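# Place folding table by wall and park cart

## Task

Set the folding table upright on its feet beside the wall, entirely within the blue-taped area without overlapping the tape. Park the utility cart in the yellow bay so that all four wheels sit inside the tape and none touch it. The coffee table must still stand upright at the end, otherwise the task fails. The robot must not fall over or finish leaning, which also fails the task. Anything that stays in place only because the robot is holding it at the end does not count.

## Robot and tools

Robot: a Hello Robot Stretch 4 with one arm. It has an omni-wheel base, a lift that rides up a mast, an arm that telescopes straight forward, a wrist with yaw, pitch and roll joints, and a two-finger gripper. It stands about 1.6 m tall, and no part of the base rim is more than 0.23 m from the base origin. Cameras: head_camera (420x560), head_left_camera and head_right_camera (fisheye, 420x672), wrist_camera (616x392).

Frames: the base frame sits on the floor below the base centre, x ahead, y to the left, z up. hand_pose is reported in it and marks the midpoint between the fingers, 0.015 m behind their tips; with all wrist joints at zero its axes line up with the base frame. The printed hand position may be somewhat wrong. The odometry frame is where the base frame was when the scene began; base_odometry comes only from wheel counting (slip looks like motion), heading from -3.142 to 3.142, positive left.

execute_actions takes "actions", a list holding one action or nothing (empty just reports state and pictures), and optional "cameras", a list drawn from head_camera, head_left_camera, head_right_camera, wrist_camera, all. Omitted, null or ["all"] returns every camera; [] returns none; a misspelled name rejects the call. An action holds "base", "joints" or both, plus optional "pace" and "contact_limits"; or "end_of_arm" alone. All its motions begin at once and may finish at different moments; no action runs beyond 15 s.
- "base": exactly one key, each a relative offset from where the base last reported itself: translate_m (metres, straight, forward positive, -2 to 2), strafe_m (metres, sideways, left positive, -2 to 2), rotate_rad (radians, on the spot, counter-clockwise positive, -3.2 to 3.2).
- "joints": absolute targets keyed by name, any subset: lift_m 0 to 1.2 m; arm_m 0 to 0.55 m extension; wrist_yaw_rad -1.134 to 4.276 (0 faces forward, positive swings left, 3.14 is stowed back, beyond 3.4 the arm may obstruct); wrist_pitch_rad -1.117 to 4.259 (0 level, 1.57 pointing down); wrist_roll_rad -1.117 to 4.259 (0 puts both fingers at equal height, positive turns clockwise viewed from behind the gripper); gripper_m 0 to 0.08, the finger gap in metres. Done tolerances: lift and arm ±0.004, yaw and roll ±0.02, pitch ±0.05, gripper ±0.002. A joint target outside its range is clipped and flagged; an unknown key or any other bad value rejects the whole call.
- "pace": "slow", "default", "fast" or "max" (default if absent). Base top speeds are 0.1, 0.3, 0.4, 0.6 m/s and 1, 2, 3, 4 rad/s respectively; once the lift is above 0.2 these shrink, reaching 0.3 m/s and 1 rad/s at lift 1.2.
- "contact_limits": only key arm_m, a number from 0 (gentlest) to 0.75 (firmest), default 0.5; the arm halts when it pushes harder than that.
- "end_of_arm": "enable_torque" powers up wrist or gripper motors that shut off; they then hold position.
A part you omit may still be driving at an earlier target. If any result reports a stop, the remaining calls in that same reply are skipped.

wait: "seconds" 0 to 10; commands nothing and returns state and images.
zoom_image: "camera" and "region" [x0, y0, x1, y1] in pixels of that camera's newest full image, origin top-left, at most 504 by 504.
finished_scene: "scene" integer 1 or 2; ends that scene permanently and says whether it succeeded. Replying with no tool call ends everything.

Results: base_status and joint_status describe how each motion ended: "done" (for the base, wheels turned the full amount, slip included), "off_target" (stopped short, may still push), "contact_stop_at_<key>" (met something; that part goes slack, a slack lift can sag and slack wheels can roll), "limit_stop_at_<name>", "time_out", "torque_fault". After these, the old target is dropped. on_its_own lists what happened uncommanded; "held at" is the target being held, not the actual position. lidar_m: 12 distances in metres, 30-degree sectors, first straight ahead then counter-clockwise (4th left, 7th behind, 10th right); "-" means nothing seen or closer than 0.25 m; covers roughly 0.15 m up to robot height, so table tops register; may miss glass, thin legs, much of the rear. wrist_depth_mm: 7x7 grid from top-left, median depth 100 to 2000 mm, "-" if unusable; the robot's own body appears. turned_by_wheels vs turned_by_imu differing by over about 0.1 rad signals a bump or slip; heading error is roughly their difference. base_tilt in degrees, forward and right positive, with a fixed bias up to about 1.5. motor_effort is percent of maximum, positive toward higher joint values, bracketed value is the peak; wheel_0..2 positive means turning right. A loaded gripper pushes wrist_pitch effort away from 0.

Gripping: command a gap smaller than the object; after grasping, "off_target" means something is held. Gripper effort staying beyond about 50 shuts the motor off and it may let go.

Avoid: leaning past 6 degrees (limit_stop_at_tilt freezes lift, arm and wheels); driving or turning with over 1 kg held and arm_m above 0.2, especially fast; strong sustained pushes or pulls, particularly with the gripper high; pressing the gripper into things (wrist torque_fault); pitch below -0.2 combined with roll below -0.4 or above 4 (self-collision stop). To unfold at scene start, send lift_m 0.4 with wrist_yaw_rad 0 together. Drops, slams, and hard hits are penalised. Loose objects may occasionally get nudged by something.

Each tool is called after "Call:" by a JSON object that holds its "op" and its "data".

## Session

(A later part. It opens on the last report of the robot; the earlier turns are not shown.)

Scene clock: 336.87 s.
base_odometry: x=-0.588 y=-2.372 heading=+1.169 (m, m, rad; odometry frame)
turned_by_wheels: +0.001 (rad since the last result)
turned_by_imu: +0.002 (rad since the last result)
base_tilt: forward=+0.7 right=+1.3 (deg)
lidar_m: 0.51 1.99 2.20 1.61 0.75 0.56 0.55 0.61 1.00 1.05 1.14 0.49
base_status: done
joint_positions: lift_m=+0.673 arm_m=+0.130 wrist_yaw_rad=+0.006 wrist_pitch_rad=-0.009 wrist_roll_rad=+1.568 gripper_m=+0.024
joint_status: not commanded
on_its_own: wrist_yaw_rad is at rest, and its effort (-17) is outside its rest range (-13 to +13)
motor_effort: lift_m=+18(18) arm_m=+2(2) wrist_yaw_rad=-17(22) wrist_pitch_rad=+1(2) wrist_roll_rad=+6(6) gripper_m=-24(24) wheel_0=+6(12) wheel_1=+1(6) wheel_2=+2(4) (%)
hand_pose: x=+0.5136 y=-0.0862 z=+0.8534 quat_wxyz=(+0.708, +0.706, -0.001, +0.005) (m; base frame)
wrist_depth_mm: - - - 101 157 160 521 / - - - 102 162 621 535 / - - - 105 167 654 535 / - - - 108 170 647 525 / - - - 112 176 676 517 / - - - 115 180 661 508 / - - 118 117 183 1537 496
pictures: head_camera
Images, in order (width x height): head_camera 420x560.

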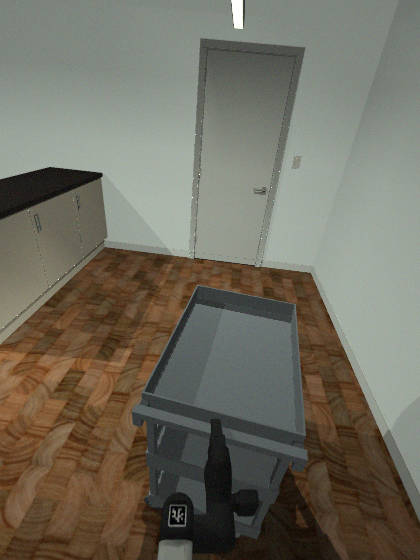

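Call:
{"op": "execute_actions", "data": {"actions": [{"base":{"strafe_m":-0.29},"joints":{"wrist_yaw_rad":0.3},"pace":"slow"}], "cameras": []}}

Call:
{"op": "execute_actions", "data": {"actions": [{"base":{"rotate_rad":0.3},"joints":{"wrist_yaw_rad":0},"pace":"slow"}], "cameras": ["head_camera"]}}

Call:
{"op": "execute_actions", "data": {"actions": [{"base":{"strafe_m":-0.29},"joints":{"wrist_yaw_rad":0.3},"pace":"slow"}], "cameras": []}}

Call:
{"op": "execute_actions", "data": {"actions": [{"base":{"rotate_rad":0.3},"joints":{"wrist_yaw_rad":0},"pace":"slow"}], "cameras": ["head_camera"]}}

Scene clock: 358.13 s.
base_odometry: x=-0.321 y=-2.486 heading=+1.169 (m, m, rad; odometry frame)
turned_by_wheels: +0.001 (rad since the last result)
turned_by_imu: +0.001 (rad since the last result)
base_tilt: forward=+0.7 right=+1.3 (deg)
lidar_m: 0.49 0.50 2.20 1.67 0.77 0.60 0.59 0.64 0.76 0.76 0.84 0.56
base_status: done
joint_positions: lift_m=+0.673 arm_m=+0.130 wrist_yaw_rad=+0.305 wrist_pitch_rad=-0.009 wrist_roll_rad=+1.568 gripper_m=+0.024
joint_status: all done
on_its_own: wrist_yaw_rad is at rest, and its effort (-17) is outside its rest range (-13 to +13)
motor_effort: lift_m=+18(18) arm_m=+2(2) wrist_yaw_rad=-17(44) wrist_pitch_rad=+3(7) wrist_roll_rad=+6(7) gripper_m=-24(23) wheel_0=+5(9) wheel_1=+1(4) wheel_2=+2(7) (%)
hand_pose: x=+0.5296 y=-0.0194 z=+0.8534 quat_wxyz=(+0.699, +0.698, +0.104, +0.111) (m; base frame)
wrist_depth_mm: - - - 106 164 1430 1229 / - - - 107 167 627 512 / - - - 110 171 661 530 / - - - 112 174 654 530 / - - - 114 178 676 512 / - - - 116 180 683 512 / - - 118 118 183 640 496
pictures: none
No camera images: the call's "cameras" was empty. Leave "cameras" out to get every camera's image.

Scene clock: 359.50 s.
base_odometry: x=-0.321 y=-2.486 heading=+1.469 (m, m, rad; odometry frame)
turned_by_wheels: +0.299 (rad since the last result)
turned_by_imu: +0.302 (rad since the last result)
base_tilt: forward=+0.7 right=+1.4 (deg)
lidar_m: 0.51 2.20 2.34 1.03 0.63 0.58 0.61 0.82 0.76 0.80 0.98 0.48
base_status: done
joint_positions: lift_m=+0.673 arm_m=+0.130 wrist_yaw_rad=-0.004 wrist_pitch_rad=-0.010 wrist_roll_rad=+1.568 gripper_m=+0.024
joint_status: all done
motor_effort: lift_m=+18(18) arm_m=+2(2) wrist_yaw_rad=+11(40) wrist_pitch_rad=+5(7) wrist_roll_rad=+6(6) gripper_m=-23(24) wheel_0=-3(11) wheel_1=+0(7) wheel_2=-3(14) (%)
hand_pose: x=+0.5128 y=-0.0883 z=+0.8536 quat_wxyz=(+0.708, +0.706, -0.005, +0.002) (m; base frame)
wrist_depth_mm: - - - - 151 154 512 / - - - - 157 627 535 / - - - 102 162 627 535 / - - - 105 168 654 521 / - - - 110 175 676 512 / - - - 114 182 647 504 / - - 118 117 186 1576 477
pictures: head_camera
Images, in order (width x height): head_camera 420x560.

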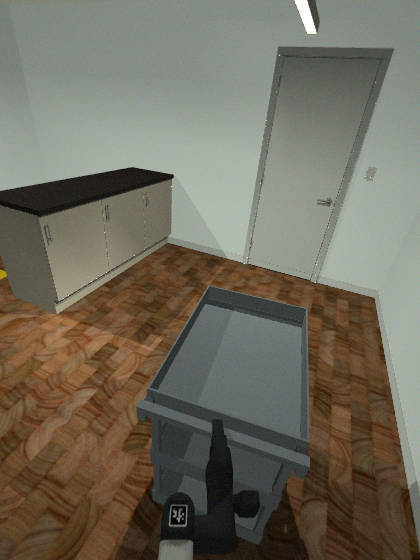

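Scene clock: 363.57 s.
base_odometry: x=-0.033 y=-2.515 heading=+1.469 (m, m, rad; odometry frame)
turned_by_wheels: +0.000 (rad since the last result)
turned_by_imu: +0.002 (rad since the last result)
base_tilt: forward=+0.7 right=+1.4 (deg)
lidar_m: 0.50 0.50 2.61 1.18 0.76 0.70 0.73 0.55 0.47 0.50 0.65 0.53
base_status: done
joint_positions: lift_m=+0.673 arm_m=+0.130 wrist_yaw_rad=+0.305 wrist_pitch_rad=-0.009 wrist_roll_rad=+1.568 gripper_m=+0.024
joint_status: all done
on_its_own: wrist_yaw_rad is at rest, and its effort (-16) is outside its rest range (-13 to +13)
motor_effort: lift_m=+18(18) arm_m=+2(2) wrist_yaw_rad=-16(40) wrist_pitch_rad=+4(8) wrist_roll_rad=+5(7) gripper_m=-24(24) wheel_0=+4(12) wheel_1=+0(8) wheel_2=+1(10) (%)
hand_pose: x=+0.5297 y=-0.0195 z=+0.8534 quat_wxyz=(+0.699, +0.698, +0.104, +0.111) (m; base frame)
wrist_depth_mm: - - - - 156 159 535 / - - - 102 161 640 539 / - - - 105 166 654 530 / - - - 108 171 654 521 / - - - 112 176 676 517 / - - - 115 181 654 512 / - - 118 118 185 1537 500
pictures: none
No camera images: the call's "cameras" was empty. Leave "cameras" out to get every camera's image.

Scene clock: 364.93 s.
base_odometry: x=-0.033 y=-2.515 heading=+1.769 (m, m, rad; odometry frame)
turned_by_wheels: +0.299 (rad since the last result)
turned_by_imu: +0.302 (rad since the last result)
base_tilt: forward=+0.7 right=+1.3 (deg)
lidar_m: 0.52 2.34 1.67 0.86 0.72 0.70 0.62 0.49 0.50 0.57 0.90 0.46
base_status: done
joint_positions: lift_m=+0.673 arm_m=+0.130 wrist_yaw_rad=-0.004 wrist_pitch_rad=-0.010 wrist_roll_rad=+1.568 gripper_m=+0.024
joint_status: all done
motor_effort: lift_m=+18(18) arm_m=+2(2) wrist_yaw_rad=+11(41) wrist_pitch_rad=+6(5) wrist_roll_rad=+6(6) gripper_m=-23(24) wheel_0=-4(14) wheel_1=-2(12) wheel_2=-4(9) (%)
hand_pose: x=+0.5128 y=-0.0883 z=+0.8536 quat_wxyz=(+0.708, +0.706, -0.005, +0.002) (m; base frame)
wrist_depth_mm: - - - - 144 146 539 / - - - - 150 153 535 / - - - - 157 621 535 / - - - 102 164 647 530 / - - - 106 172 668 517 / - - - 111 182 627 508 / - - 118 116 187 1537 477
pictures: head_camera
Images, in order (width x height): head_camera 420x560.

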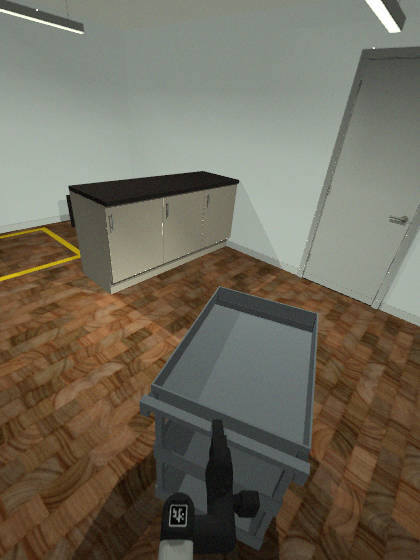

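Call:
{"op": "execute_actions", "data": {"actions": [{"base":{"strafe_m":-0.2},"pace":"slow"}], "cameras": ["head_camera"]}}

Call:
{"op": "execute_actions", "data": {"actions": [{"base":{"translate_m":0.3},"pace":"slow"}], "cameras": ["head_camera"]}}

Scene clock: 382.53 s.
base_odometry: x=+0.163 y=-2.476 heading=+1.769 (m, m, rad; odometry frame)
turned_by_wheels: +0.000 (rad since the last result)
turned_by_imu: +0.001 (rad since the last result)
base_tilt: forward=+0.7 right=+1.3 (deg)
lidar_m: 0.49 0.55 1.98 1.03 0.86 0.82 0.41 0.36 0.34 0.41 0.61 0.50
base_status: done
joint_positions: lift_m=+0.673 arm_m=+0.130 wrist_yaw_rad=+0.003 wrist_pitch_rad=-0.009 wrist_roll_rad=+1.568 gripper_m=+0.024
joint_status: not commanded
motor_effort: lift_m=+18(18) arm_m=+2(2) wrist_yaw_rad=-9(20) wrist_pitch_rad=+5(5) wrist_roll_rad=+6(5) gripper_m=-23(24) wheel_0=+6(12) wheel_1=+0(4) wheel_2=+0(2) (%)
hand_pose: x=+0.5134 y=-0.0868 z=+0.8535 quat_wxyz=(+0.708, +0.706, -0.002, +0.004) (m; base frame)
wrist_depth_mm: - - - 115 175 1537 1229 / - - - 116 176 668 512 / - - - 116 178 699 530 / - - - 117 179 691 521 / - - - 118 181 676 521 / - - - 119 182 707 512 / - - 120 120 183 640 500
pictures: head_camera
Images, in order (width x height): head_camera 420x560.

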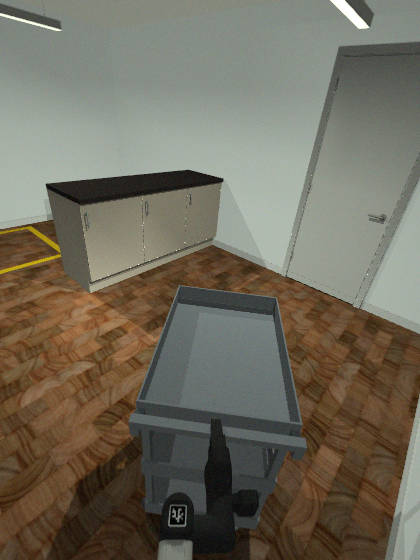

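Scene clock: 386.80 s.
base_odometry: x=+0.104 y=-2.182 heading=+1.769 (m, m, rad; odometry frame)
turned_by_wheels: +0.000 (rad since the last result)
turned_by_imu: -0.003 (rad since the last result)
base_tilt: forward=+0.6 right=+1.3 (deg)
lidar_m: 0.52 2.15 2.48 1.32 1.07 1.06 0.68 0.56 0.54 0.60 1.05 0.48
base_status: done
joint_positions: lift_m=+0.673 arm_m=+0.130 wrist_yaw_rad=-0.006 wrist_pitch_rad=-0.010 wrist_roll_rad=+1.568 gripper_m=+0.024
joint_status: not commanded
on_its_own: wrist_yaw_rad is at rest, and its effort (+16) is outside its rest range (-13 to +13)
motor_effort: lift_m=+18(18) arm_m=+2(2) wrist_yaw_rad=+16(19) wrist_pitch_rad=+7(8) wrist_roll_rad=+5(6) gripper_m=-23(24) wheel_0=+1(9) wheel_1=+1(2) wheel_2=-5(10) (%)
hand_pose: x=+0.5127 y=-0.0886 z=+0.8537 quat_wxyz=(+0.708, +0.706, -0.006, +0.002) (m; base frame)
wrist_depth_mm: - - - - 149 151 512 / - - - - 154 158 539 / - - - 101 160 621 539 / - - - 103 167 647 521 / - - - 108 174 683 517 / - - - 113 180 640 508 / - - 118 116 186 1499 477
pictures: head_camera
Images, in order (width x height): head_camera 420x560.

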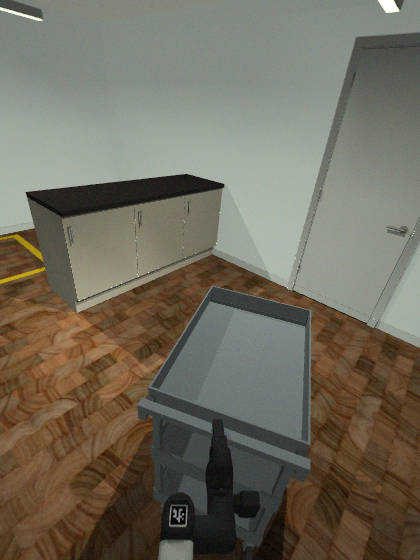

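Call:
{"op": "execute_actions", "data": {"actions": [{"base":{"strafe_m":-0.32},"joints":{"wrist_yaw_rad":0.3},"pace":"slow"}], "cameras": []}}

Call:
{"op": "execute_actions", "data": {"actions": [{"base":{"rotate_rad":0.25},"joints":{"wrist_yaw_rad":0.05},"pace":"slow"}], "cameras": ["head_camera"]}}

Call:
{"op": "execute_actions", "data": {"actions": [{"base":{"translate_m":0.25},"pace":"slow"}], "cameras": ["head_camera"]}}

Scene clock: 400.37 s.
base_odometry: x=+0.418 y=-2.119 heading=+1.769 (m, m, rad; odometry frame)
turned_by_wheels: +0.000 (rad since the last result)
turned_by_imu: +0.000 (rad since the last result)
base_tilt: forward=+0.7 right=+1.3 (deg)
lidar_m: 0.50 0.52 2.85 1.55 1.30 0.72 0.37 0.29 0.29 0.34 0.59 0.50
base_status: done
joint_positions: lift_m=+0.673 arm_m=+0.130 wrist_yaw_rad=+0.305 wrist_pitch_rad=-0.009 wrist_roll_rad=+1.568 gripper_m=+0.024
joint_status: all done
on_its_own: wrist_yaw_rad is at rest, and its effort (-16) is outside its rest range (-13 to +13)
motor_effort: lift_m=+18(18) arm_m=+2(2) wrist_yaw_rad=-16(35) wrist_pitch_rad=+5(7) wrist_roll_rad=+6(7) gripper_m=-24(24) wheel_0=+3(11) wheel_1=-1(1) wheel_2=+3(8) (%)
hand_pose: x=+0.5296 y=-0.0195 z=+0.8534 quat_wxyz=(+0.699, +0.698, +0.104, +0.111) (m; base frame)
wrist_depth_mm: - - - - 149 151 517 / - - - - 154 157 539 / - - - 101 160 621 539 / - - - 103 167 647 521 / - - - 108 174 668 512 / - - - 113 181 627 504 / - - 118 117 187 1576 477
pictures: none
No camera images: the call's "cameras" was empty. Leave "cameras" out to get every camera's image.

Scene clock: 401.67 s.
base_odometry: x=+0.418 y=-2.119 heading=+2.019 (m, m, rad; odometry frame)
turned_by_wheels: +0.250 (rad since the last result)
turned_by_imu: +0.252 (rad since the last result)
base_tilt: forward=+0.7 right=+1.4 (deg)
lidar_m: 0.51 2.30 2.03 1.37 1.30 0.47 0.35 0.28 0.29 0.41 1.01 0.47
base_status: done
joint_positions: lift_m=+0.673 arm_m=+0.130 wrist_yaw_rad=+0.047 wrist_pitch_rad=-0.010 wrist_roll_rad=+1.568 gripper_m=+0.024
joint_status: all done
motor_effort: lift_m=+18(18) arm_m=+2(2) wrist_yaw_rad=+9(38) wrist_pitch_rad=+5(5) wrist_roll_rad=+6(6) gripper_m=-24(23) wheel_0=-3(14) wheel_1=+0(6) wheel_2=-1(10) (%)
hand_pose: x=+0.5170 y=-0.0774 z=+0.8536 quat_wxyz=(+0.708, +0.706, +0.013, +0.020) (m; base frame)
wrist_depth_mm: - - - - 139 140 535 / - - - - 145 147 535 / - - - - 153 157 530 / - - - - 162 615 521 / - - - 103 171 647 517 / - - - 110 182 627 504 / - - 118 116 189 1537 459
pictures: head_camera
Images, in order (width x height): head_camera 420x560.

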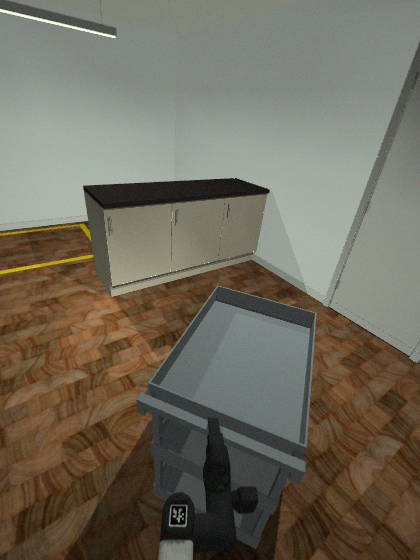

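Scene clock: 405.47 s.
base_odometry: x=+0.310 y=-1.893 heading=+2.019 (m, m, rad; odometry frame)
turned_by_wheels: +0.000 (rad since the last result)
turned_by_imu: -0.002 (rad since the last result)
base_tilt: forward=+0.7 right=+1.3 (deg)
lidar_m: 0.53 2.04 2.24 1.53 1.41 0.83 0.55 0.50 0.52 0.72 1.67 0.41
base_status: done
joint_positions: lift_m=+0.673 arm_m=+0.130 wrist_yaw_rad=+0.045 wrist_pitch_rad=-0.010 wrist_roll_rad=+1.568 gripper_m=+0.024
joint_status: not commanded
motor_effort: lift_m=+18(18) arm_m=+2(2) wrist_yaw_rad=+12(16) wrist_pitch_rad=+7(8) wrist_roll_rad=+7(6) gripper_m=-24(24) wheel_0=+2(4) wheel_1=+1(3) wheel_2=-3(11) (%)
hand_pose: x=+0.5169 y=-0.0777 z=+0.8537 quat_wxyz=(+0.708, +0.706, +0.012, +0.020) (m; base frame)
wrist_depth_mm: - - - - 111 111 496 / - - - - 121 121 517 / - - - - 133 133 530 / - - - - 146 154 521 / - - - - 163 554 500 / - - - - 185 1576 459 / - - 111 108 202 1576 1098
pictures: head_camera
Images, in order (width x height): head_camera 420x560.

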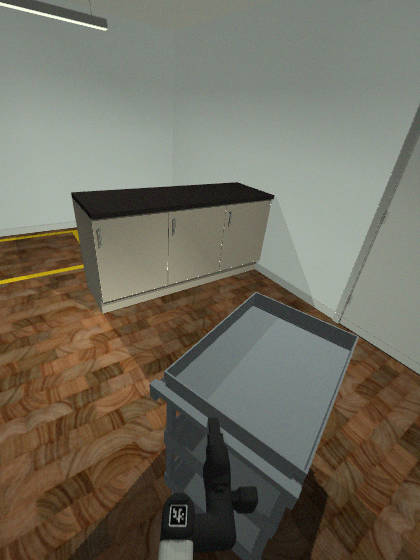

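Call:
{"op": "execute_actions", "data": {"actions": [{"base":{"translate_m":0.125},"joints":{"arm_m":0.005},"pace":"slow"}], "cameras": []}}

Call:
{"op": "execute_actions", "data": {"actions": [{"base":{"strafe_m":-0.3},"pace":"slow"}], "cameras": ["head_camera"]}}

Scene clock: 415.13 s.
base_odometry: x=+0.256 y=-1.781 heading=+2.018 (m, m, rad; odometry frame)
turned_by_wheels: +0.000 (rad since the last result)
turned_by_imu: -0.002 (rad since the last result)
base_tilt: forward=+0.7 right=+1.3 (deg)
lidar_m: 0.42 1.95 2.34 1.60 1.49 0.99 0.68 0.59 0.63 0.86 0.34 0.31
base_status: done
joint_positions: lift_m=+0.673 arm_m=+0.006 wrist_yaw_rad=+0.045 wrist_pitch_rad=-0.009 wrist_roll_rad=+1.568 gripper_m=+0.024
joint_status: all done
motor_effort: lift_m=+18(18) arm_m=-4(3) wrist_yaw_rad=+12(13) wrist_pitch_rad=+4(5) wrist_roll_rad=+7(7) gripper_m=-23(24) wheel_0=+1(2) wheel_1=+0(3) wheel_2=-4(8) (%)
hand_pose: x=+0.3929 y=-0.0777 z=+0.8535 quat_wxyz=(+0.708, +0.706, +0.013, +0.019) (m; base frame)
wrist_depth_mm: - - - - 111 111 492 / - - - - 121 121 508 / - - - - 132 132 530 / - - - - 146 153 530 / - - - - 164 554 504 / - - - - 186 1576 462 / - - 111 107 202 1576 1098
pictures: none
No camera images: the call's "cameras" was empty. Leave "cameras" out to get every camera's image.

Scene clock: 419.27 s.
base_odometry: x=+0.526 y=-1.651 heading=+2.019 (m, m, rad; odometry frame)
turned_by_wheels: +0.000 (rad since the last result)
turned_by_imu: +0.001 (rad since the last result)
base_tilt: forward=+0.7 right=+1.3 (deg)
lidar_m: 0.40 0.45 2.73 1.89 1.74 0.71 0.49 0.46 0.46 0.62 1.48 0.36
base_status: done
joint_positions: lift_m=+0.673 arm_m=+0.006 wrist_yaw_rad=+0.056 wrist_pitch_rad=-0.008 wrist_roll_rad=+1.568 gripper_m=+0.024
joint_status: not commanded
on_its_own: wrist_yaw_rad is at rest, and its effort (-17) is outside its rest range (-13 to +13)
motor_effort: lift_m=+18(18) arm_m=-3(4) wrist_yaw_rad=-17(24) wrist_pitch_rad=+1(5) wrist_roll_rad=+5(6) gripper_m=-24(23) wheel_0=+3(10) wheel_1=-1(3) wheel_2=+2(4) (%)
hand_pose: x=+0.3937 y=-0.0755 z=+0.8533 quat_wxyz=(+0.708, +0.706, +0.017, +0.023) (m; base frame)
wrist_depth_mm: 1863 1756 1863 - 141 143 544 / - - - - 148 150 539 / - - - - 155 615 530 / - - - 101 163 647 521 / - - - 104 172 676 517 / - - - 111 181 615 508 / - - 117 116 188 1537 462
pictures: head_camera
Images, in order (width x height): head_camera 420x560.

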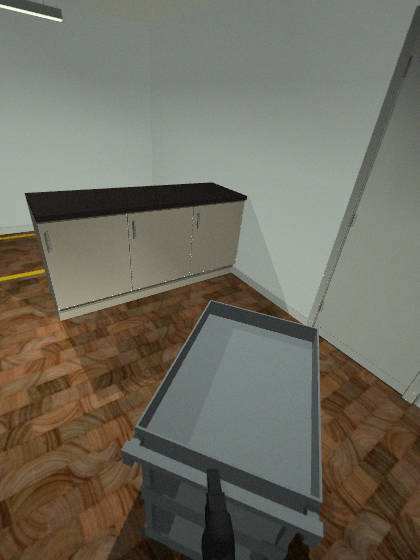

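Call:
{"op": "execute_actions", "data": {"actions": [{"base":{"strafe_m":-0.25},"joints":{"wrist_yaw_rad":0.35},"pace":"slow"}], "cameras": []}}

Call:
{"op": "execute_actions", "data": {"actions": [{"base":{"rotate_rad":0.3},"joints":{"wrist_yaw_rad":0.05},"pace":"slow"}], "cameras": ["head_camera"]}}

Call:
{"op": "execute_actions", "data": {"actions": [{"base":{"strafe_m":-0.3},"joints":{"wrist_yaw_rad":0.3},"pace":"slow"}], "cameras": ["head_camera"]}}

Scene clock: 427.73 s.
base_odometry: x=+0.751 y=-1.542 heading=+2.019 (m, m, rad; odometry frame)
turned_by_wheels: +0.001 (rad since the last result)
turned_by_imu: +0.000 (rad since the last result)
base_tilt: forward=+0.6 right=+1.4 (deg)
lidar_m: 0.40 0.42 3.05 2.10 1.72 0.51 0.34 0.30 0.30 0.44 1.02 0.36
base_status: done
joint_positions: lift_m=+0.673 arm_m=+0.006 wrist_yaw_rad=+0.356 wrist_pitch_rad=-0.008 wrist_roll_rad=+1.568 gripper_m=+0.024
joint_status: all done
on_its_own: wrist_yaw_rad is at rest, and its effort (-17) is outside its rest range (-13 to +13)
motor_effort: lift_m=+18(18) arm_m=-3(3) wrist_yaw_rad=-17(44) wrist_pitch_rad=+2(4) wrist_roll_rad=+6(6) gripper_m=-24(24) wheel_0=+5(10) wheel_1=+0(7) wheel_2=+2(4) (%)
hand_pose: x=+0.4062 y=-0.0079 z=+0.8532 quat_wxyz=(+0.696, +0.696, +0.122, +0.128) (m; base frame)
wrist_depth_mm: - - - - 127 127 544 / - - - - 135 135 535 / - - - - 145 147 539 / - - - - 155 609 525 / - - - - 167 609 512 / - - - 104 181 1499 488 / - - 114 112 193 1499 449
pictures: none
No camera images: the call's "cameras" was empty. Leave "cameras" out to get every camera's image.

Scene clock: 429.10 s.
base_odometry: x=+0.751 y=-1.542 heading=+2.319 (m, m, rad; odometry frame)
turned_by_wheels: +0.300 (rad since the last result)
turned_by_imu: +0.303 (rad since the last result)
base_tilt: forward=+0.7 right=+1.4 (deg)
lidar_m: 0.40 2.19 2.36 1.97 0.65 0.39 0.32 0.30 0.39 0.66 0.36 0.34
base_status: done
joint_positions: lift_m=+0.673 arm_m=+0.006 wrist_yaw_rad=+0.045 wrist_pitch_rad=-0.009 wrist_roll_rad=+1.568 gripper_m=+0.024
joint_status: all done
motor_effort: lift_m=+18(18) arm_m=-3(3) wrist_yaw_rad=+12(34) wrist_pitch_rad=+2(1) wrist_roll_rad=+6(6) gripper_m=-24(24) wheel_0=-3(12) wheel_1=-1(8) wheel_2=-2(6) (%)
hand_pose: x=+0.3929 y=-0.0777 z=+0.8533 quat_wxyz=(+0.708, +0.706, +0.013, +0.019) (m; base frame)
wrist_depth_mm: - - - - 121 121 512 / - - - - 130 130 535 / - - - - 140 143 530 / - - - - 153 615 517 / - - - - 167 597 517 / - - - 104 185 1537 473 / - - 114 111 198 1537 436
pictures: head_camera
Images, in order (width x height): head_camera 420x560.

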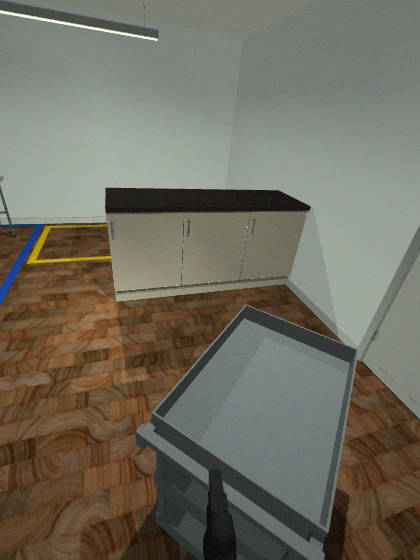

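Scene clock: 433.23 s.
base_odometry: x=+0.971 y=-1.338 heading=+2.320 (m, m, rad; odometry frame)
turned_by_wheels: +0.001 (rad since the last result)
turned_by_imu: +0.001 (rad since the last result)
base_tilt: forward=+0.7 right=+1.3 (deg)
lidar_m: 0.41 0.48 2.68 2.27 0.52 0.29 0.25 0.25 0.29 0.48 1.47 0.35
base_status: done
joint_positions: lift_m=+0.673 arm_m=+0.006 wrist_yaw_rad=+0.306 wrist_pitch_rad=-0.008 wrist_roll_rad=+1.568 gripper_m=+0.024
joint_status: all done
on_its_own: wrist_yaw_rad is at rest, and its effort (-16) is outside its rest range (-13 to +13)
motor_effort: lift_m=+18(18) arm_m=-3(3) wrist_yaw_rad=-16(37) wrist_pitch_rad=+1(3) wrist_roll_rad=+6(7) gripper_m=-24(24) wheel_0=+5(14) wheel_1=+1(5) wheel_2=+1(5) (%)
hand_pose: x=+0.4055 y=-0.0194 z=+0.8533 quat_wxyz=(+0.699, +0.698, +0.105, +0.111) (m; base frame)
wrist_depth_mm: - - - - 105 105 488 / - - - - 116 115 508 / - - - - 128 128 530 / - - - - 143 147 521 / - - - - 163 1308 492 / - - - - 189 1537 452 / - - 111 108 213 1499 1098
pictures: head_camera
Images, in order (width x height): head_camera 420x560.

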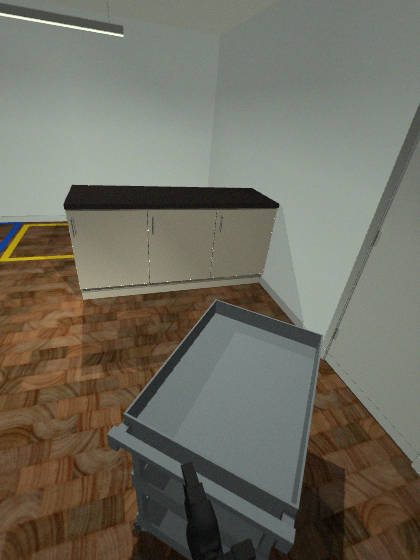

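Call:
{"op": "execute_actions", "data": {"actions": [{"base":{"strafe_m":0.7},"pace":"slow"}], "cameras": ["head_camera","head_left_camera"]}}

Scene clock: 463.00 s.
base_odometry: x=+0.458 y=-1.814 heading=+2.319 (m, m, rad; odometry frame)
turned_by_wheels: -0.001 (rad since the last result)
turned_by_imu: -0.008 (rad since the last result)
base_tilt: forward=+0.7 right=+1.3 (deg)
lidar_m: 0.40 0.57 1.91 1.57 0.94 0.53 0.43 0.41 0.51 0.85 2.13 0.34
base_status: done
joint_positions: lift_m=+0.673 arm_m=+0.006 wrist_yaw_rad=+0.287 wrist_pitch_rad=-0.008 wrist_roll_rad=+1.568 gripper_m=+0.024
joint_status: not commanded
on_its_own: wrist_yaw_rad is at rest, and its effort (+35) is outside its rest range (-13 to +13)
motor_effort: lift_m=+18(18) arm_m=-3(3) wrist_yaw_rad=+35(62) wrist_pitch_rad=+2(3) wrist_roll_rad=+8(7) gripper_m=-24(24) wheel_0=-6(12) wheel_1=-1(5) wheel_2=-3(7) (%)
hand_pose: x=+0.4051 y=-0.0236 z=+0.8533 quat_wxyz=(+0.700, +0.699, +0.098, +0.104) (m; base frame)
wrist_depth_mm: - - - - - - - / - - - - - - - / - - - - - 109 484 / - - - - - 131 484 / - - - - 165 1430 449 / - - - - 224 1576 1098 / - - 119 - 327 342 349
pictures: head_camera, head_left_camera
Images, in order (width x height): head_camera 420x560, head_left_camera 420x672.

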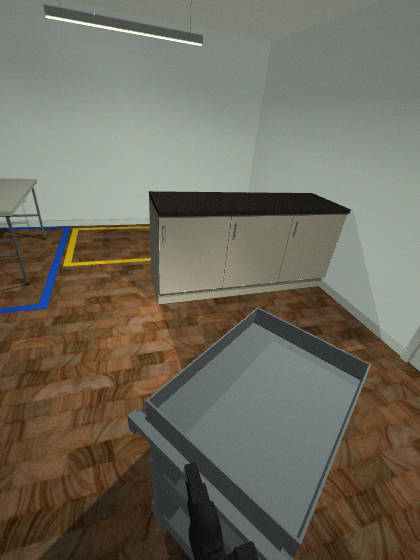

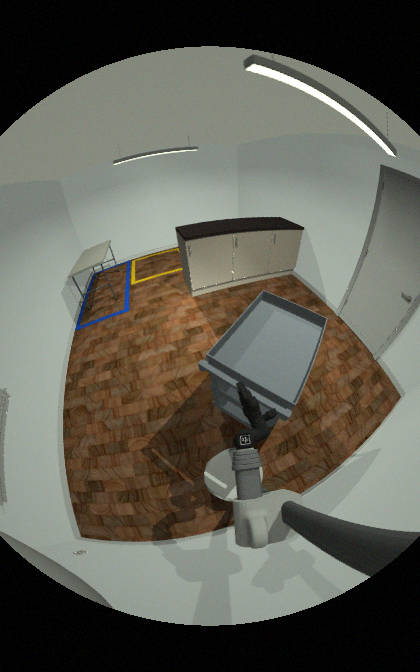

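Call:
{"op": "execute_actions", "data": {"actions": [{"joints":{"gripper_m":0.08}}], "cameras": []}}

Call:
{"op": "execute_actions", "data": {"actions": [{"base":{"translate_m":-0.13},"pace":"slow"}], "cameras": ["head_left_camera","head_right_camera","wrist_camera"]}}

Scene clock: 469.70 s.
base_odometry: x=+0.458 y=-1.814 heading=+2.319 (m, m, rad; odometry frame)
turned_by_wheels: +0.001 (rad since the last result)
turned_by_imu: +0.000 (rad since the last result)
base_tilt: forward=+0.7 right=+1.3 (deg)
lidar_m: 0.41 0.55 1.92 1.58 0.97 0.52 0.44 0.41 0.51 0.85 2.12 0.33
base_status: not commanded
joint_positions: lift_m=+0.673 arm_m=+0.006 wrist_yaw_rad=+0.299 wrist_pitch_rad=-0.005 wrist_roll_rad=+1.570 gripper_m=+0.080
joint_status: all done
motor_effort: lift_m=+18(18) arm_m=-3(3) wrist_yaw_rad=+3(36) wrist_pitch_rad=-7(6) wrist_roll_rad=+2(7) gripper_m=+2(25) wheel_0=-3(6) wheel_1=+0(1) wheel_2=-1(3) (%)
hand_pose: x=+0.4054 y=-0.0209 z=+0.8526 quat_wxyz=(+0.699, +0.699, +0.103, +0.107) (m; base frame)
wrist_depth_mm: - - - - - - - / - - - - - - - / - - - - - 113 500 / - - - - 141 140 473 / - - - - 169 1464 445 / - - - - 242 1430 413 / - 123 - 307 146 332 991
pictures: none
No camera images: the call's "cameras" was empty. Leave "cameras" out to get every camera's image.

Scene clock: 472.27 s.
base_odometry: x=+0.546 y=-1.909 heading=+2.319 (m, m, rad; odometry frame)
turned_by_wheels: +0.000 (rad since the last result)
turned_by_imu: +0.000 (rad since the last result)
base_tilt: forward=+0.7 right=+1.3 (deg)
lidar_m: 0.46 2.93 1.86 1.53 0.67 0.37 0.32 0.28 0.34 0.64 2.16 0.41
base_status: done
joint_positions: lift_m=+0.673 arm_m=+0.006 wrist_yaw_rad=+0.300 wrist_pitch_rad=-0.005 wrist_roll_rad=+1.570 gripper_m=+0.080
joint_status: not commanded
motor_effort: lift_m=+18(18) arm_m=-3(3) wrist_yaw_rad=-1(2) wrist_pitch_rad=-6(9) wrist_roll_rad=+2(3) gripper_m=+1(1) wheel_0=-4(4) wheel_1=-1(4) wheel_2=+2(7) (%)
hand_pose: x=+0.4054 y=-0.0208 z=+0.8526 quat_wxyz=(+0.699, +0.699, +0.104, +0.107) (m; base frame)
wrist_depth_mm: - - - 130 189 707 530 / - - - 150 216 723 530 / - - - 181 262 661 521 / - - - 221 - 609 512 / - - - 345 - 1499 508 / - - - 442 - 1366 991 / - 123 - - 146 1397 1098
pictures: head_left_camera, head_right_camera, wrist_camera
Images, in order (width x height): head_left_camera 420x672, head_right_camera 420x672, wrist_camera 616x392.

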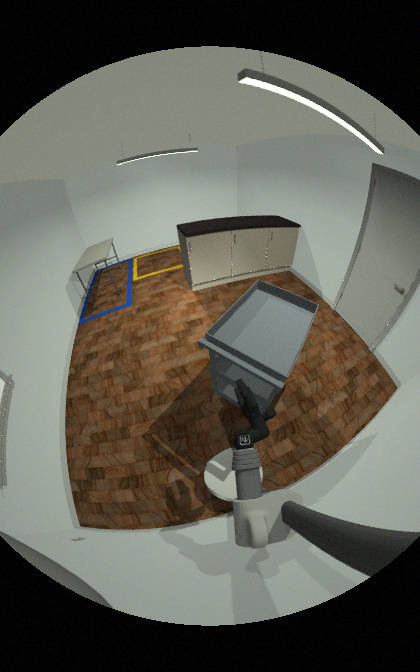

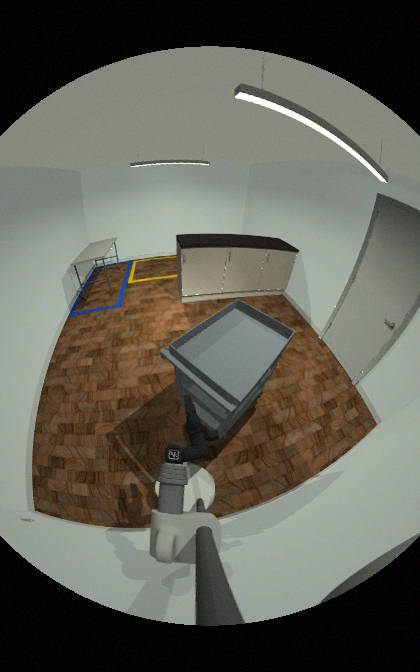

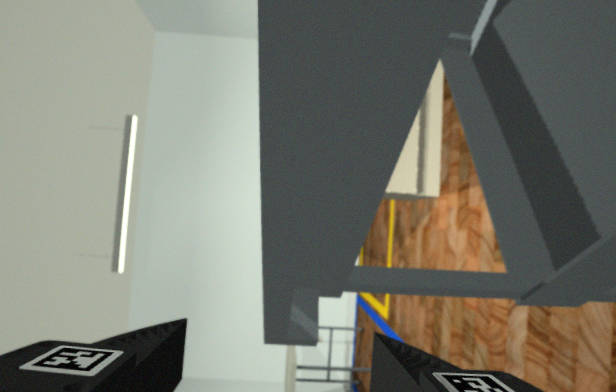

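Call:
{"op": "execute_actions", "data": {"actions": [{"base":{"strafe_m":0.2},"pace":"slow"}], "cameras": []}}

Call:
{"op": "execute_actions", "data": {"actions": [{"joints":{"lift_m":0.95}}], "cameras": []}}

Call:
{"op": "execute_actions", "data": {"actions": [{"base":{"rotate_rad":0.3},"joints":{"wrist_yaw_rad":3.2,"wrist_roll_rad":0,"gripper_m":0.04}}], "cameras": ["head_camera","head_left_camera","head_right_camera"]}}

Scene clock: 482.97 s.
base_odometry: x=+0.400 y=-2.045 heading=+2.319 (m, m, rad; odometry frame)
turned_by_wheels: +0.000 (rad since the last result)
turned_by_imu: -0.001 (rad since the last result)
base_tilt: forward=+0.6 right=+1.4 (deg)
lidar_m: 0.60 2.82 1.59 1.33 0.78 0.45 0.37 0.33 0.41 0.74 0.52 0.51
base_status: done
joint_positions: lift_m=+0.673 arm_m=+0.006 wrist_yaw_rad=+0.300 wrist_pitch_rad=-0.005 wrist_roll_rad=+1.570 gripper_m=+0.080
joint_status: not commanded
motor_effort: lift_m=+18(18) arm_m=-3(3) wrist_yaw_rad=+0(1) wrist_pitch_rad=-7(5) wrist_roll_rad=+2(2) gripper_m=+1(2) wheel_0=-1(6) wheel_1=+2(9) wheel_2=+1(3) (%)
hand_pose: x=+0.4054 y=-0.0207 z=+0.8526 quat_wxyz=(+0.699, +0.699, +0.104, +0.107) (m; base frame)
wrist_depth_mm: - - - 309 - 1661 530 / - - - 364 - 1499 500 / - - - 382 1983 1397 436 / - - - - - 1618 1160 / - - - - - 1537 1160 / - - - - - 1576 1118 / - 123 - - 146 1397 1098
pictures: none
No camera images: the call's "cameras" was empty. Leave "cameras" out to get every camera's image.

Scene clock: 485.17 s.
base_odometry: x=+0.400 y=-2.045 heading=+2.319 (m, m, rad; odometry frame)
turned_by_wheels: +0.000 (rad since the last result)
turned_by_imu: +0.000 (rad since the last result)
base_tilt: forward=+0.7 right=+1.3 (deg)
lidar_m: 0.62 2.81 1.64 1.34 0.82 0.44 0.37 0.35 0.41 0.69 0.52 0.50
base_status: not commanded
joint_positions: lift_m=+0.950 arm_m=+0.006 wrist_yaw_rad=+0.300 wrist_pitch_rad=-0.005 wrist_roll_rad=+1.570 gripper_m=+0.080
joint_status: all done
motor_effort: lift_m=+25(29) arm_m=-3(3) wrist_yaw_rad=-1(0) wrist_pitch_rad=-8(9) wrist_roll_rad=+3(2) gripper_m=+2(2) wheel_0=-1(1) wheel_1=+2(2) wheel_2=+1(1) (%)
hand_pose: x=+0.4054 y=-0.0207 z=+1.1290 quat_wxyz=(+0.699, +0.699, +0.104, +0.107) (m; base frame)
wrist_depth_mm: 1983 - - - - 591 469 / - - - - - - 466 / - - - - - - 392 / - - - - - - 1397 / - - - - - - 1499 / - - - - - - 1464 / - 123 - - 146 1863 1464
pictures: none
No camera images: the call's "cameras" was empty. Leave "cameras" out to get every camera's image.

Scene clock: 487.43 s.
base_odometry: x=+0.400 y=-2.045 heading=+2.619 (m, m, rad; odometry frame)
turned_by_wheels: +0.300 (rad since the last result)
turned_by_imu: +0.304 (rad since the last result)
base_tilt: forward=+0.7 right=+1.3 (deg)
lidar_m: 2.28 1.95 1.37 1.34 0.53 0.37 0.37 0.37 0.53 1.53 0.53 0.55
base_status: done
joint_positions: lift_m=+0.950 arm_m=+0.006 wrist_yaw_rad=+3.199 wrist_pitch_rad=-0.005 wrist_roll_rad=+0.001 gripper_m=+0.040
joint_status: all done
motor_effort: lift_m=+25(25) arm_m=-3(3) wrist_yaw_rad=+1(7) wrist_pitch_rad=-8(8) wrist_roll_rad=-1(7) gripper_m=-2(0) wheel_0=-1(9) wheel_1=+1(8) wheel_2=+0(9) (%)
hand_pose: x=-0.0410 y=+0.0750 z=+1.1290 quat_wxyz=(-0.029, +0.002, +0.000, +1.000) (m; base frame)
wrist_depth_mm: - 145 224 484 488 500 496 / - 110 143 480 477 492 492 / - 111 141 492 488 488 488 / - 126 153 484 488 488 477 / 211 488 488 484 484 473 473 / 480 480 480 477 473 473 473 / 473 480 473 473 307 466 462
pictures: head_camera, head_left_camera, head_right_camera
Images, in order (width x height): head_camera 420x560, head_left_camera 420x672, head_right_camera 420x672.

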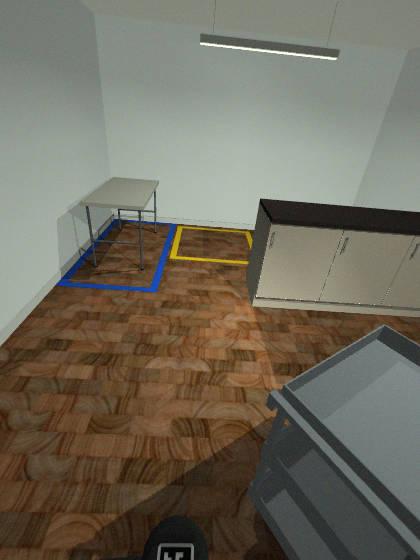

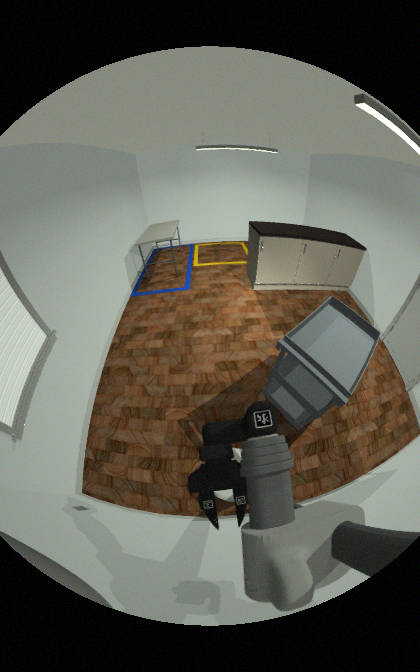

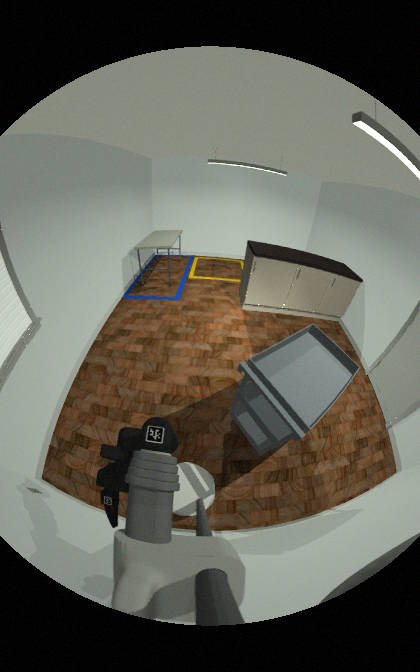

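Call:
{"op": "execute_actions", "data": {"actions": [{"base":{"translate_m":-0.07},"joints":{"lift_m":0.2}}], "cameras": []}}

Call:
{"op": "execute_actions", "data": {"actions": [{"base":{"strafe_m":-1.2}}], "cameras": ["head_camera","head_left_camera","head_right_camera"]}}

Scene clock: 500.57 s.
base_odometry: x=+0.460 y=-2.080 heading=+2.619 (m, m, rad; odometry frame)
turned_by_wheels: +0.000 (rad since the last result)
turned_by_imu: -0.001 (rad since the last result)
base_tilt: forward=+0.7 right=+1.4 (deg)
lidar_m: 2.27 1.92 1.37 1.14 0.43 0.29 0.30 0.30 0.41 1.27 0.56 0.59
base_status: done
joint_positions: lift_m=+0.200 arm_m=+0.006 wrist_yaw_rad=+3.200 wrist_pitch_rad=-0.005 wrist_roll_rad=+0.001 gripper_m=+0.040
joint_status: all done
motor_effort: lift_m=+18(20) arm_m=-3(3) wrist_yaw_rad=+0(0) wrist_pitch_rad=-11(7) wrist_roll_rad=+0(1) gripper_m=-2(2) wheel_0=-2(3) wheel_1=+0(7) wheel_2=-2(5) (%)
hand_pose: x=-0.0410 y=+0.0749 z=+0.3796 quat_wxyz=(-0.029, +0.002, +0.000, +1.000) (m; base frame)
wrist_depth_mm: - 145 224 436 433 430 427 / - 110 144 424 427 424 418 / - 111 141 427 421 418 415 / - 126 153 421 415 413 410 / 211 410 415 413 410 407 404 / 415 413 410 407 404 404 399 / 407 407 399 402 274 399 399
pictures: none
No camera images: the call's "cameras" was empty. Leave "cameras" out to get every camera's image.

Scene clock: 505.90 s.
base_odometry: x=+1.059 y=-1.041 heading=+2.619 (m, m, rad; odometry frame)
turned_by_wheels: +0.000 (rad since the last result)
turned_by_imu: +0.001 (rad since the last result)
base_tilt: forward=+0.7 right=+1.3 (deg)
lidar_m: 0.66 0.62 0.65 1.13 0.44 0.32 0.31 0.32 0.45 1.16 1.18 1.63
base_status: done
joint_positions: lift_m=+0.200 arm_m=+0.006 wrist_yaw_rad=+3.200 wrist_pitch_rad=-0.005 wrist_roll_rad=+0.001 gripper_m=+0.040
joint_status: not commanded
motor_effort: lift_m=+18(18) arm_m=-3(3) wrist_yaw_rad=+1(1) wrist_pitch_rad=-7(9) wrist_roll_rad=-1(0) gripper_m=-2(2) wheel_0=+0(11) wheel_1=+0(2) wheel_2=-1(2) (%)
hand_pose: x=-0.0410 y=+0.0749 z=+0.3796 quat_wxyz=(-0.029, +0.002, +0.000, +1.000) (m; base frame)
wrist_depth_mm: - 145 224 455 449 445 439 / - 109 143 442 445 442 436 / - 111 141 439 436 436 433 / - 126 153 436 433 427 430 / 211 430 433 430 427 421 418 / 430 427 430 421 421 415 418 / 427 424 421 418 282 410 410
pictures: head_camera, head_left_camera, head_right_camera
Images, in order (width x height): head_camera 420x560, head_left_camera 420x672, head_right_camera 420x672.

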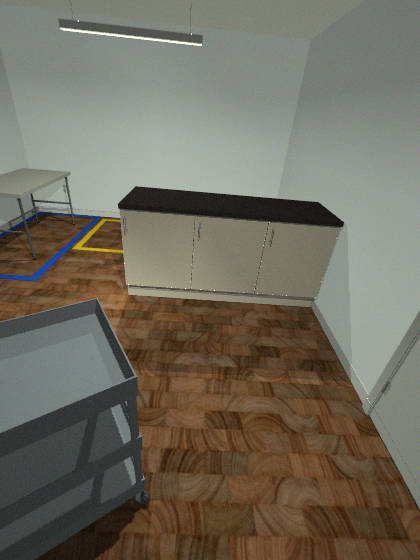

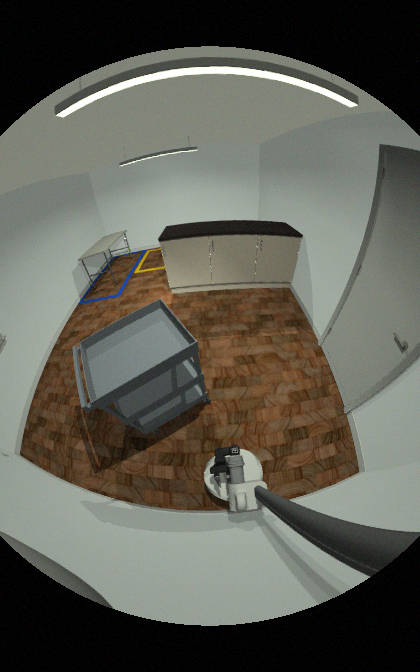

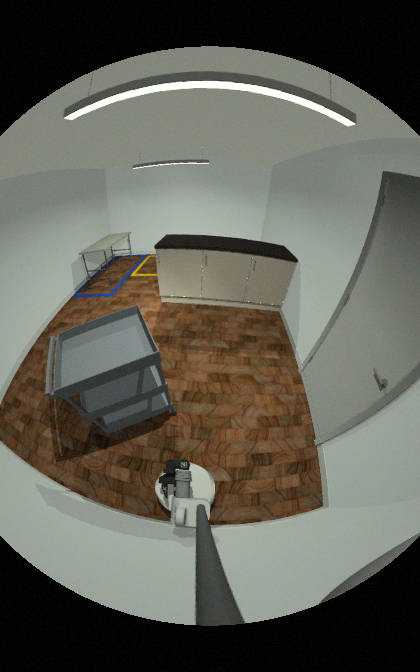

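Call:
{"op": "execute_actions", "data": {"actions": [{"base":{"strafe_m":0.24}}], "cameras": []}}

Call:
{"op": "execute_actions", "data": {"actions": [{"base":{"translate_m":0.72},"pace":"slow"}], "cameras": ["head_left_camera","head_right_camera"]}}

Scene clock: 514.90 s.
base_odometry: x=+0.939 y=-1.248 heading=+2.619 (m, m, rad; odometry frame)
turned_by_wheels: +0.000 (rad since the last result)
turned_by_imu: -0.002 (rad since the last result)
base_tilt: forward=+0.6 right=+1.3 (deg)
lidar_m: 0.51 0.50 0.51 1.14 0.44 0.31 0.31 0.32 0.46 1.32 1.44 2.05
base_status: done
joint_positions: lift_m=+0.200 arm_m=+0.006 wrist_yaw_rad=+3.200 wrist_pitch_rad=-0.005 wrist_roll_rad=+0.001 gripper_m=+0.040
joint_status: not commanded
motor_effort: lift_m=+18(18) arm_m=-3(3) wrist_yaw_rad=+0(1) wrist_pitch_rad=-7(10) wrist_roll_rad=-1(1) gripper_m=-2(2) wheel_0=+0(9) wheel_1=-2(8) wheel_2=-2(1) (%)
hand_pose: x=-0.0410 y=+0.0749 z=+0.3796 quat_wxyz=(-0.029, +0.002, +0.000, +1.000) (m; base frame)
wrist_depth_mm: - 145 224 442 442 442 439 / - 109 143 439 442 436 436 / - 111 141 439 436 433 430 / - 126 152 436 433 424 424 / 211 430 427 424 421 418 418 / 427 427 421 421 418 418 413 / 421 424 415 415 282 410 410
pictures: none
No camera images: the call's "cameras" was empty. Leave "cameras" out to get every camera's image.

Scene clock: 523.37 s.
base_odometry: x=+0.316 y=-0.889 heading=+2.619 (m, m, rad; odometry frame)
turned_by_wheels: +0.001 (rad since the last result)
turned_by_imu: -0.003 (rad since the last result)
base_tilt: forward=+0.7 right=+1.3 (deg)
lidar_m: 1.47 0.26 0.25 0.25 0.47 1.08 1.03 1.09 1.44 1.38 1.44 1.54
base_status: done
joint_positions: lift_m=+0.200 arm_m=+0.005 wrist_yaw_rad=+3.200 wrist_pitch_rad=-0.005 wrist_roll_rad=+0.001 gripper_m=+0.040
joint_status: not commanded
motor_effort: lift_m=+19(19) arm_m=-1(3) wrist_yaw_rad=-2(18) wrist_pitch_rad=-9(8) wrist_roll_rad=-1(0) gripper_m=-1(2) wheel_0=+5(6) wheel_1=+6(14) wheel_2=-4(7) (%)
hand_pose: x=-0.0413 y=+0.0748 z=+0.3794 quat_wxyz=(-0.029, +0.002, +0.000, +1.000) (m; base frame)
wrist_depth_mm: - 144 221 1182 1160 1182 1160 / - 109 143 1182 1160 1182 1160 / - 112 141 1138 1138 1160 1138 / - 126 152 1160 1160 1138 1160 / 211 1160 1160 1138 1118 1118 1118 / 1138 1138 1138 1098 1138 1098 1118 / 1025 1098 991 1078 627 1098 1098
pictures: head_left_camera, head_right_camera
Images, in order (width x height): head_left_camera 420x672, head_right_camera 420x672.

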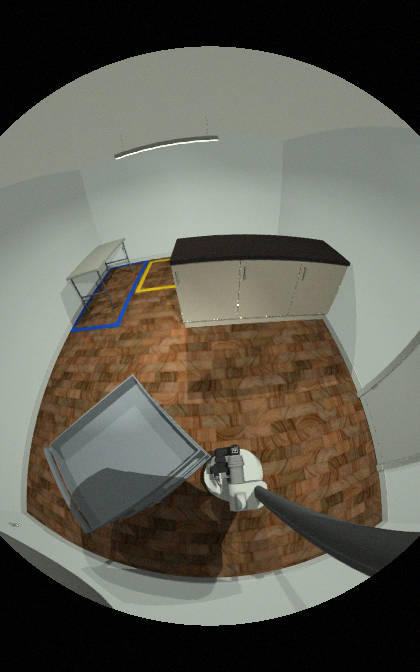

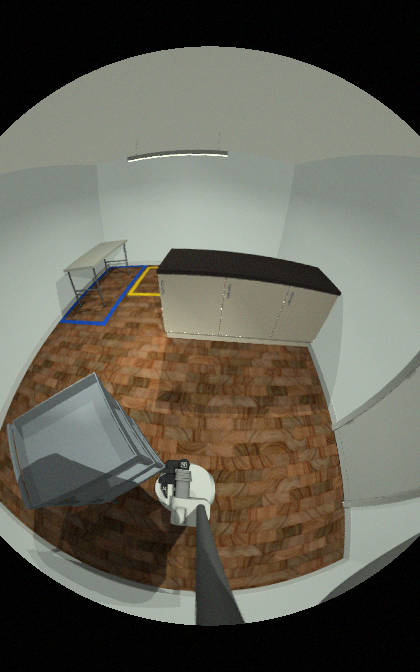

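Call:
{"op": "execute_actions", "data": {"actions": []}}

Scene clock: 539.47 s.
base_odometry: x=+0.316 y=-0.889 heading=+2.619 (m, m, rad; odometry frame)
turned_by_wheels: +0.000 (rad since the last result)
turned_by_imu: -0.001 (rad since the last result)
base_tilt: forward=+0.7 right=+1.4 (deg)
lidar_m: 1.50 0.25 0.25 0.25 0.45 1.07 1.03 1.07 1.44 1.36 1.46 1.54
base_status: done
joint_positions: lift_m=+0.200 arm_m=+0.005 wrist_yaw_rad=+3.200 wrist_pitch_rad=-0.005 wrist_roll_rad=+0.001 gripper_m=+0.040
joint_status: not commanded
motor_effort: lift_m=+19(19) arm_m=-1(3) wrist_yaw_rad=-3(18) wrist_pitch_rad=-10(8) wrist_roll_rad=+0(0) gripper_m=-1(2) wheel_0=+5(6) wheel_1=+6(14) wheel_2=-5(7) (%)
hand_pose: x=-0.0413 y=+0.0748 z=+0.3794 quat_wxyz=(-0.029, +0.002, +0.000, +1.000) (m; base frame)
wrist_depth_mm: - 145 222 1205 1182 1160 1182 / - 109 143 1160 1182 1138 1160 / - 112 141 1182 1138 1138 1118 / - 125 152 1138 1138 1118 1138 / 211 1118 1138 1118 1118 1138 1118 / 1138 1138 1138 1138 1138 1118 1098 / 1042 1098 1008 1060 621 1078 1078
pictures: head_camera, head_left_camera, head_right_camera, wrist_camera
Images, in order (width x height): head_camera 420x560, head_left_camera 420x672, head_right_camera 420x672, wrist_camera 616x392.

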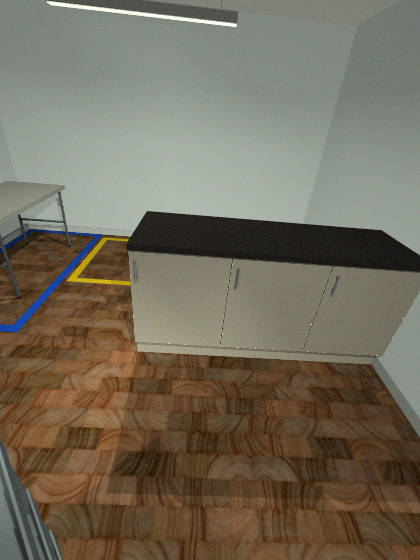

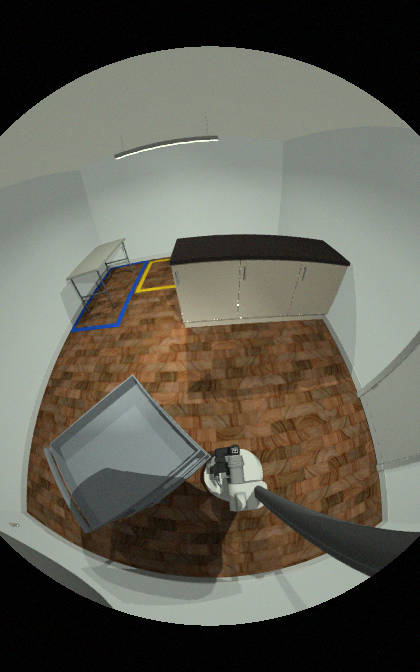

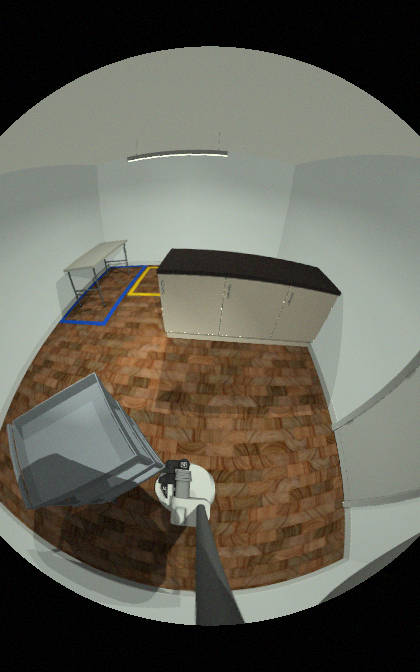

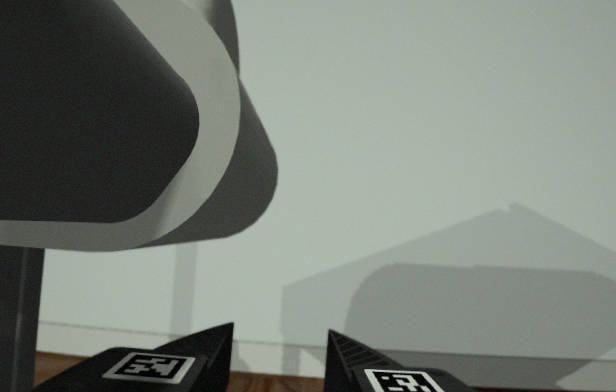

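Call:
{"op": "execute_actions", "data": {"actions": [{"base":{"translate_m":-0.22}}], "cameras": []}}

Call:
{"op": "execute_actions", "data": {"actions": [{"base":{"strafe_m":0.35},"pace":"slow"}], "cameras": ["head_left_camera"]}}

Scene clock: 547.77 s.
base_odometry: x=+0.506 y=-0.999 heading=+2.619 (m, m, rad; odometry frame)
turned_by_wheels: +0.000 (rad since the last result)
turned_by_imu: +0.000 (rad since the last result)
base_tilt: forward=+0.6 right=+1.3 (deg)
lidar_m: 1.69 0.35 0.35 0.46 1.13 0.84 0.81 0.86 1.18 1.35 1.46 1.77
base_status: done
joint_positions: lift_m=+0.200 arm_m=+0.005 wrist_yaw_rad=+3.200 wrist_pitch_rad=-0.005 wrist_roll_rad=+0.001 gripper_m=+0.040
joint_status: not commanded
motor_effort: lift_m=+20(19) arm_m=-1(1) wrist_yaw_rad=-2(2) wrist_pitch_rad=-11(8) wrist_roll_rad=-1(1) gripper_m=-2(1) wheel_0=-3(8) wheel_1=-1(1) wheel_2=+0(7) (%)
hand_pose: x=-0.0413 y=+0.0748 z=+0.3794 quat_wxyz=(-0.029, +0.002, +0.000, +1.000) (m; base frame)
wrist_depth_mm: - 144 222 976 960 960 946 / - 109 143 960 946 946 946 / - 112 141 931 946 931 931 / - 126 152 931 917 904 904 / 211 931 931 917 917 904 917 / 917 904 917 904 904 904 891 / 891 904 878 904 517 891 891
pictures: none
No camera images: the call's "cameras" was empty. Leave "cameras" out to get every camera's image.

Scene clock: 552.40 s.
base_odometry: x=+0.332 y=-1.302 heading=+2.619 (m, m, rad; odometry frame)
turned_by_wheels: +0.000 (rad since the last result)
turned_by_imu: -0.001 (rad since the last result)
base_tilt: forward=+0.7 right=+1.3 (deg)
lidar_m: 0.25 0.25 0.25 0.25 1.10 0.85 0.80 0.83 1.18 1.69 1.81 0.35
base_status: done
joint_positions: lift_m=+0.200 arm_m=+0.005 wrist_yaw_rad=+3.200 wrist_pitch_rad=-0.005 wrist_roll_rad=+0.001 gripper_m=+0.040
joint_status: not commanded
motor_effort: lift_m=+19(19) arm_m=-1(1) wrist_yaw_rad=-3(2) wrist_pitch_rad=-11(10) wrist_roll_rad=-1(1) gripper_m=-2(2) wheel_0=-3(7) wheel_1=+2(7) wheel_2=-1(2) (%)
hand_pose: x=-0.0413 y=+0.0748 z=+0.3794 quat_wxyz=(-0.029, +0.002, +0.000, +1.000) (m; base frame)
wrist_depth_mm: - 144 221 960 960 960 946 / - 109 143 946 960 931 946 / - 112 141 946 946 931 931 / - 125 152 917 931 931 904 / 211 931 917 904 891 904 917 / 904 917 904 904 931 904 878 / 891 904 878 878 521 891 891
pictures: head_left_camera
Images, in order (width x height): head_left_camera 420x672.

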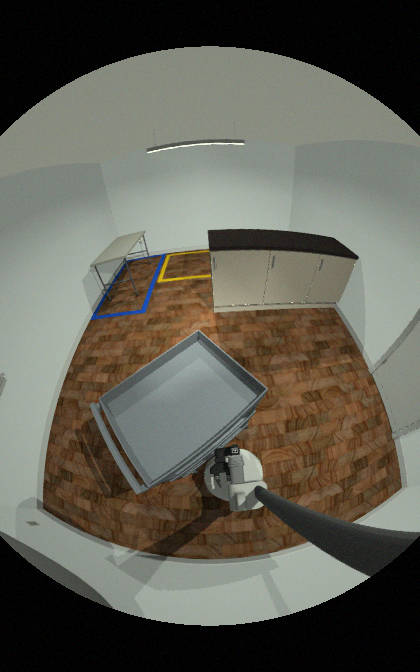

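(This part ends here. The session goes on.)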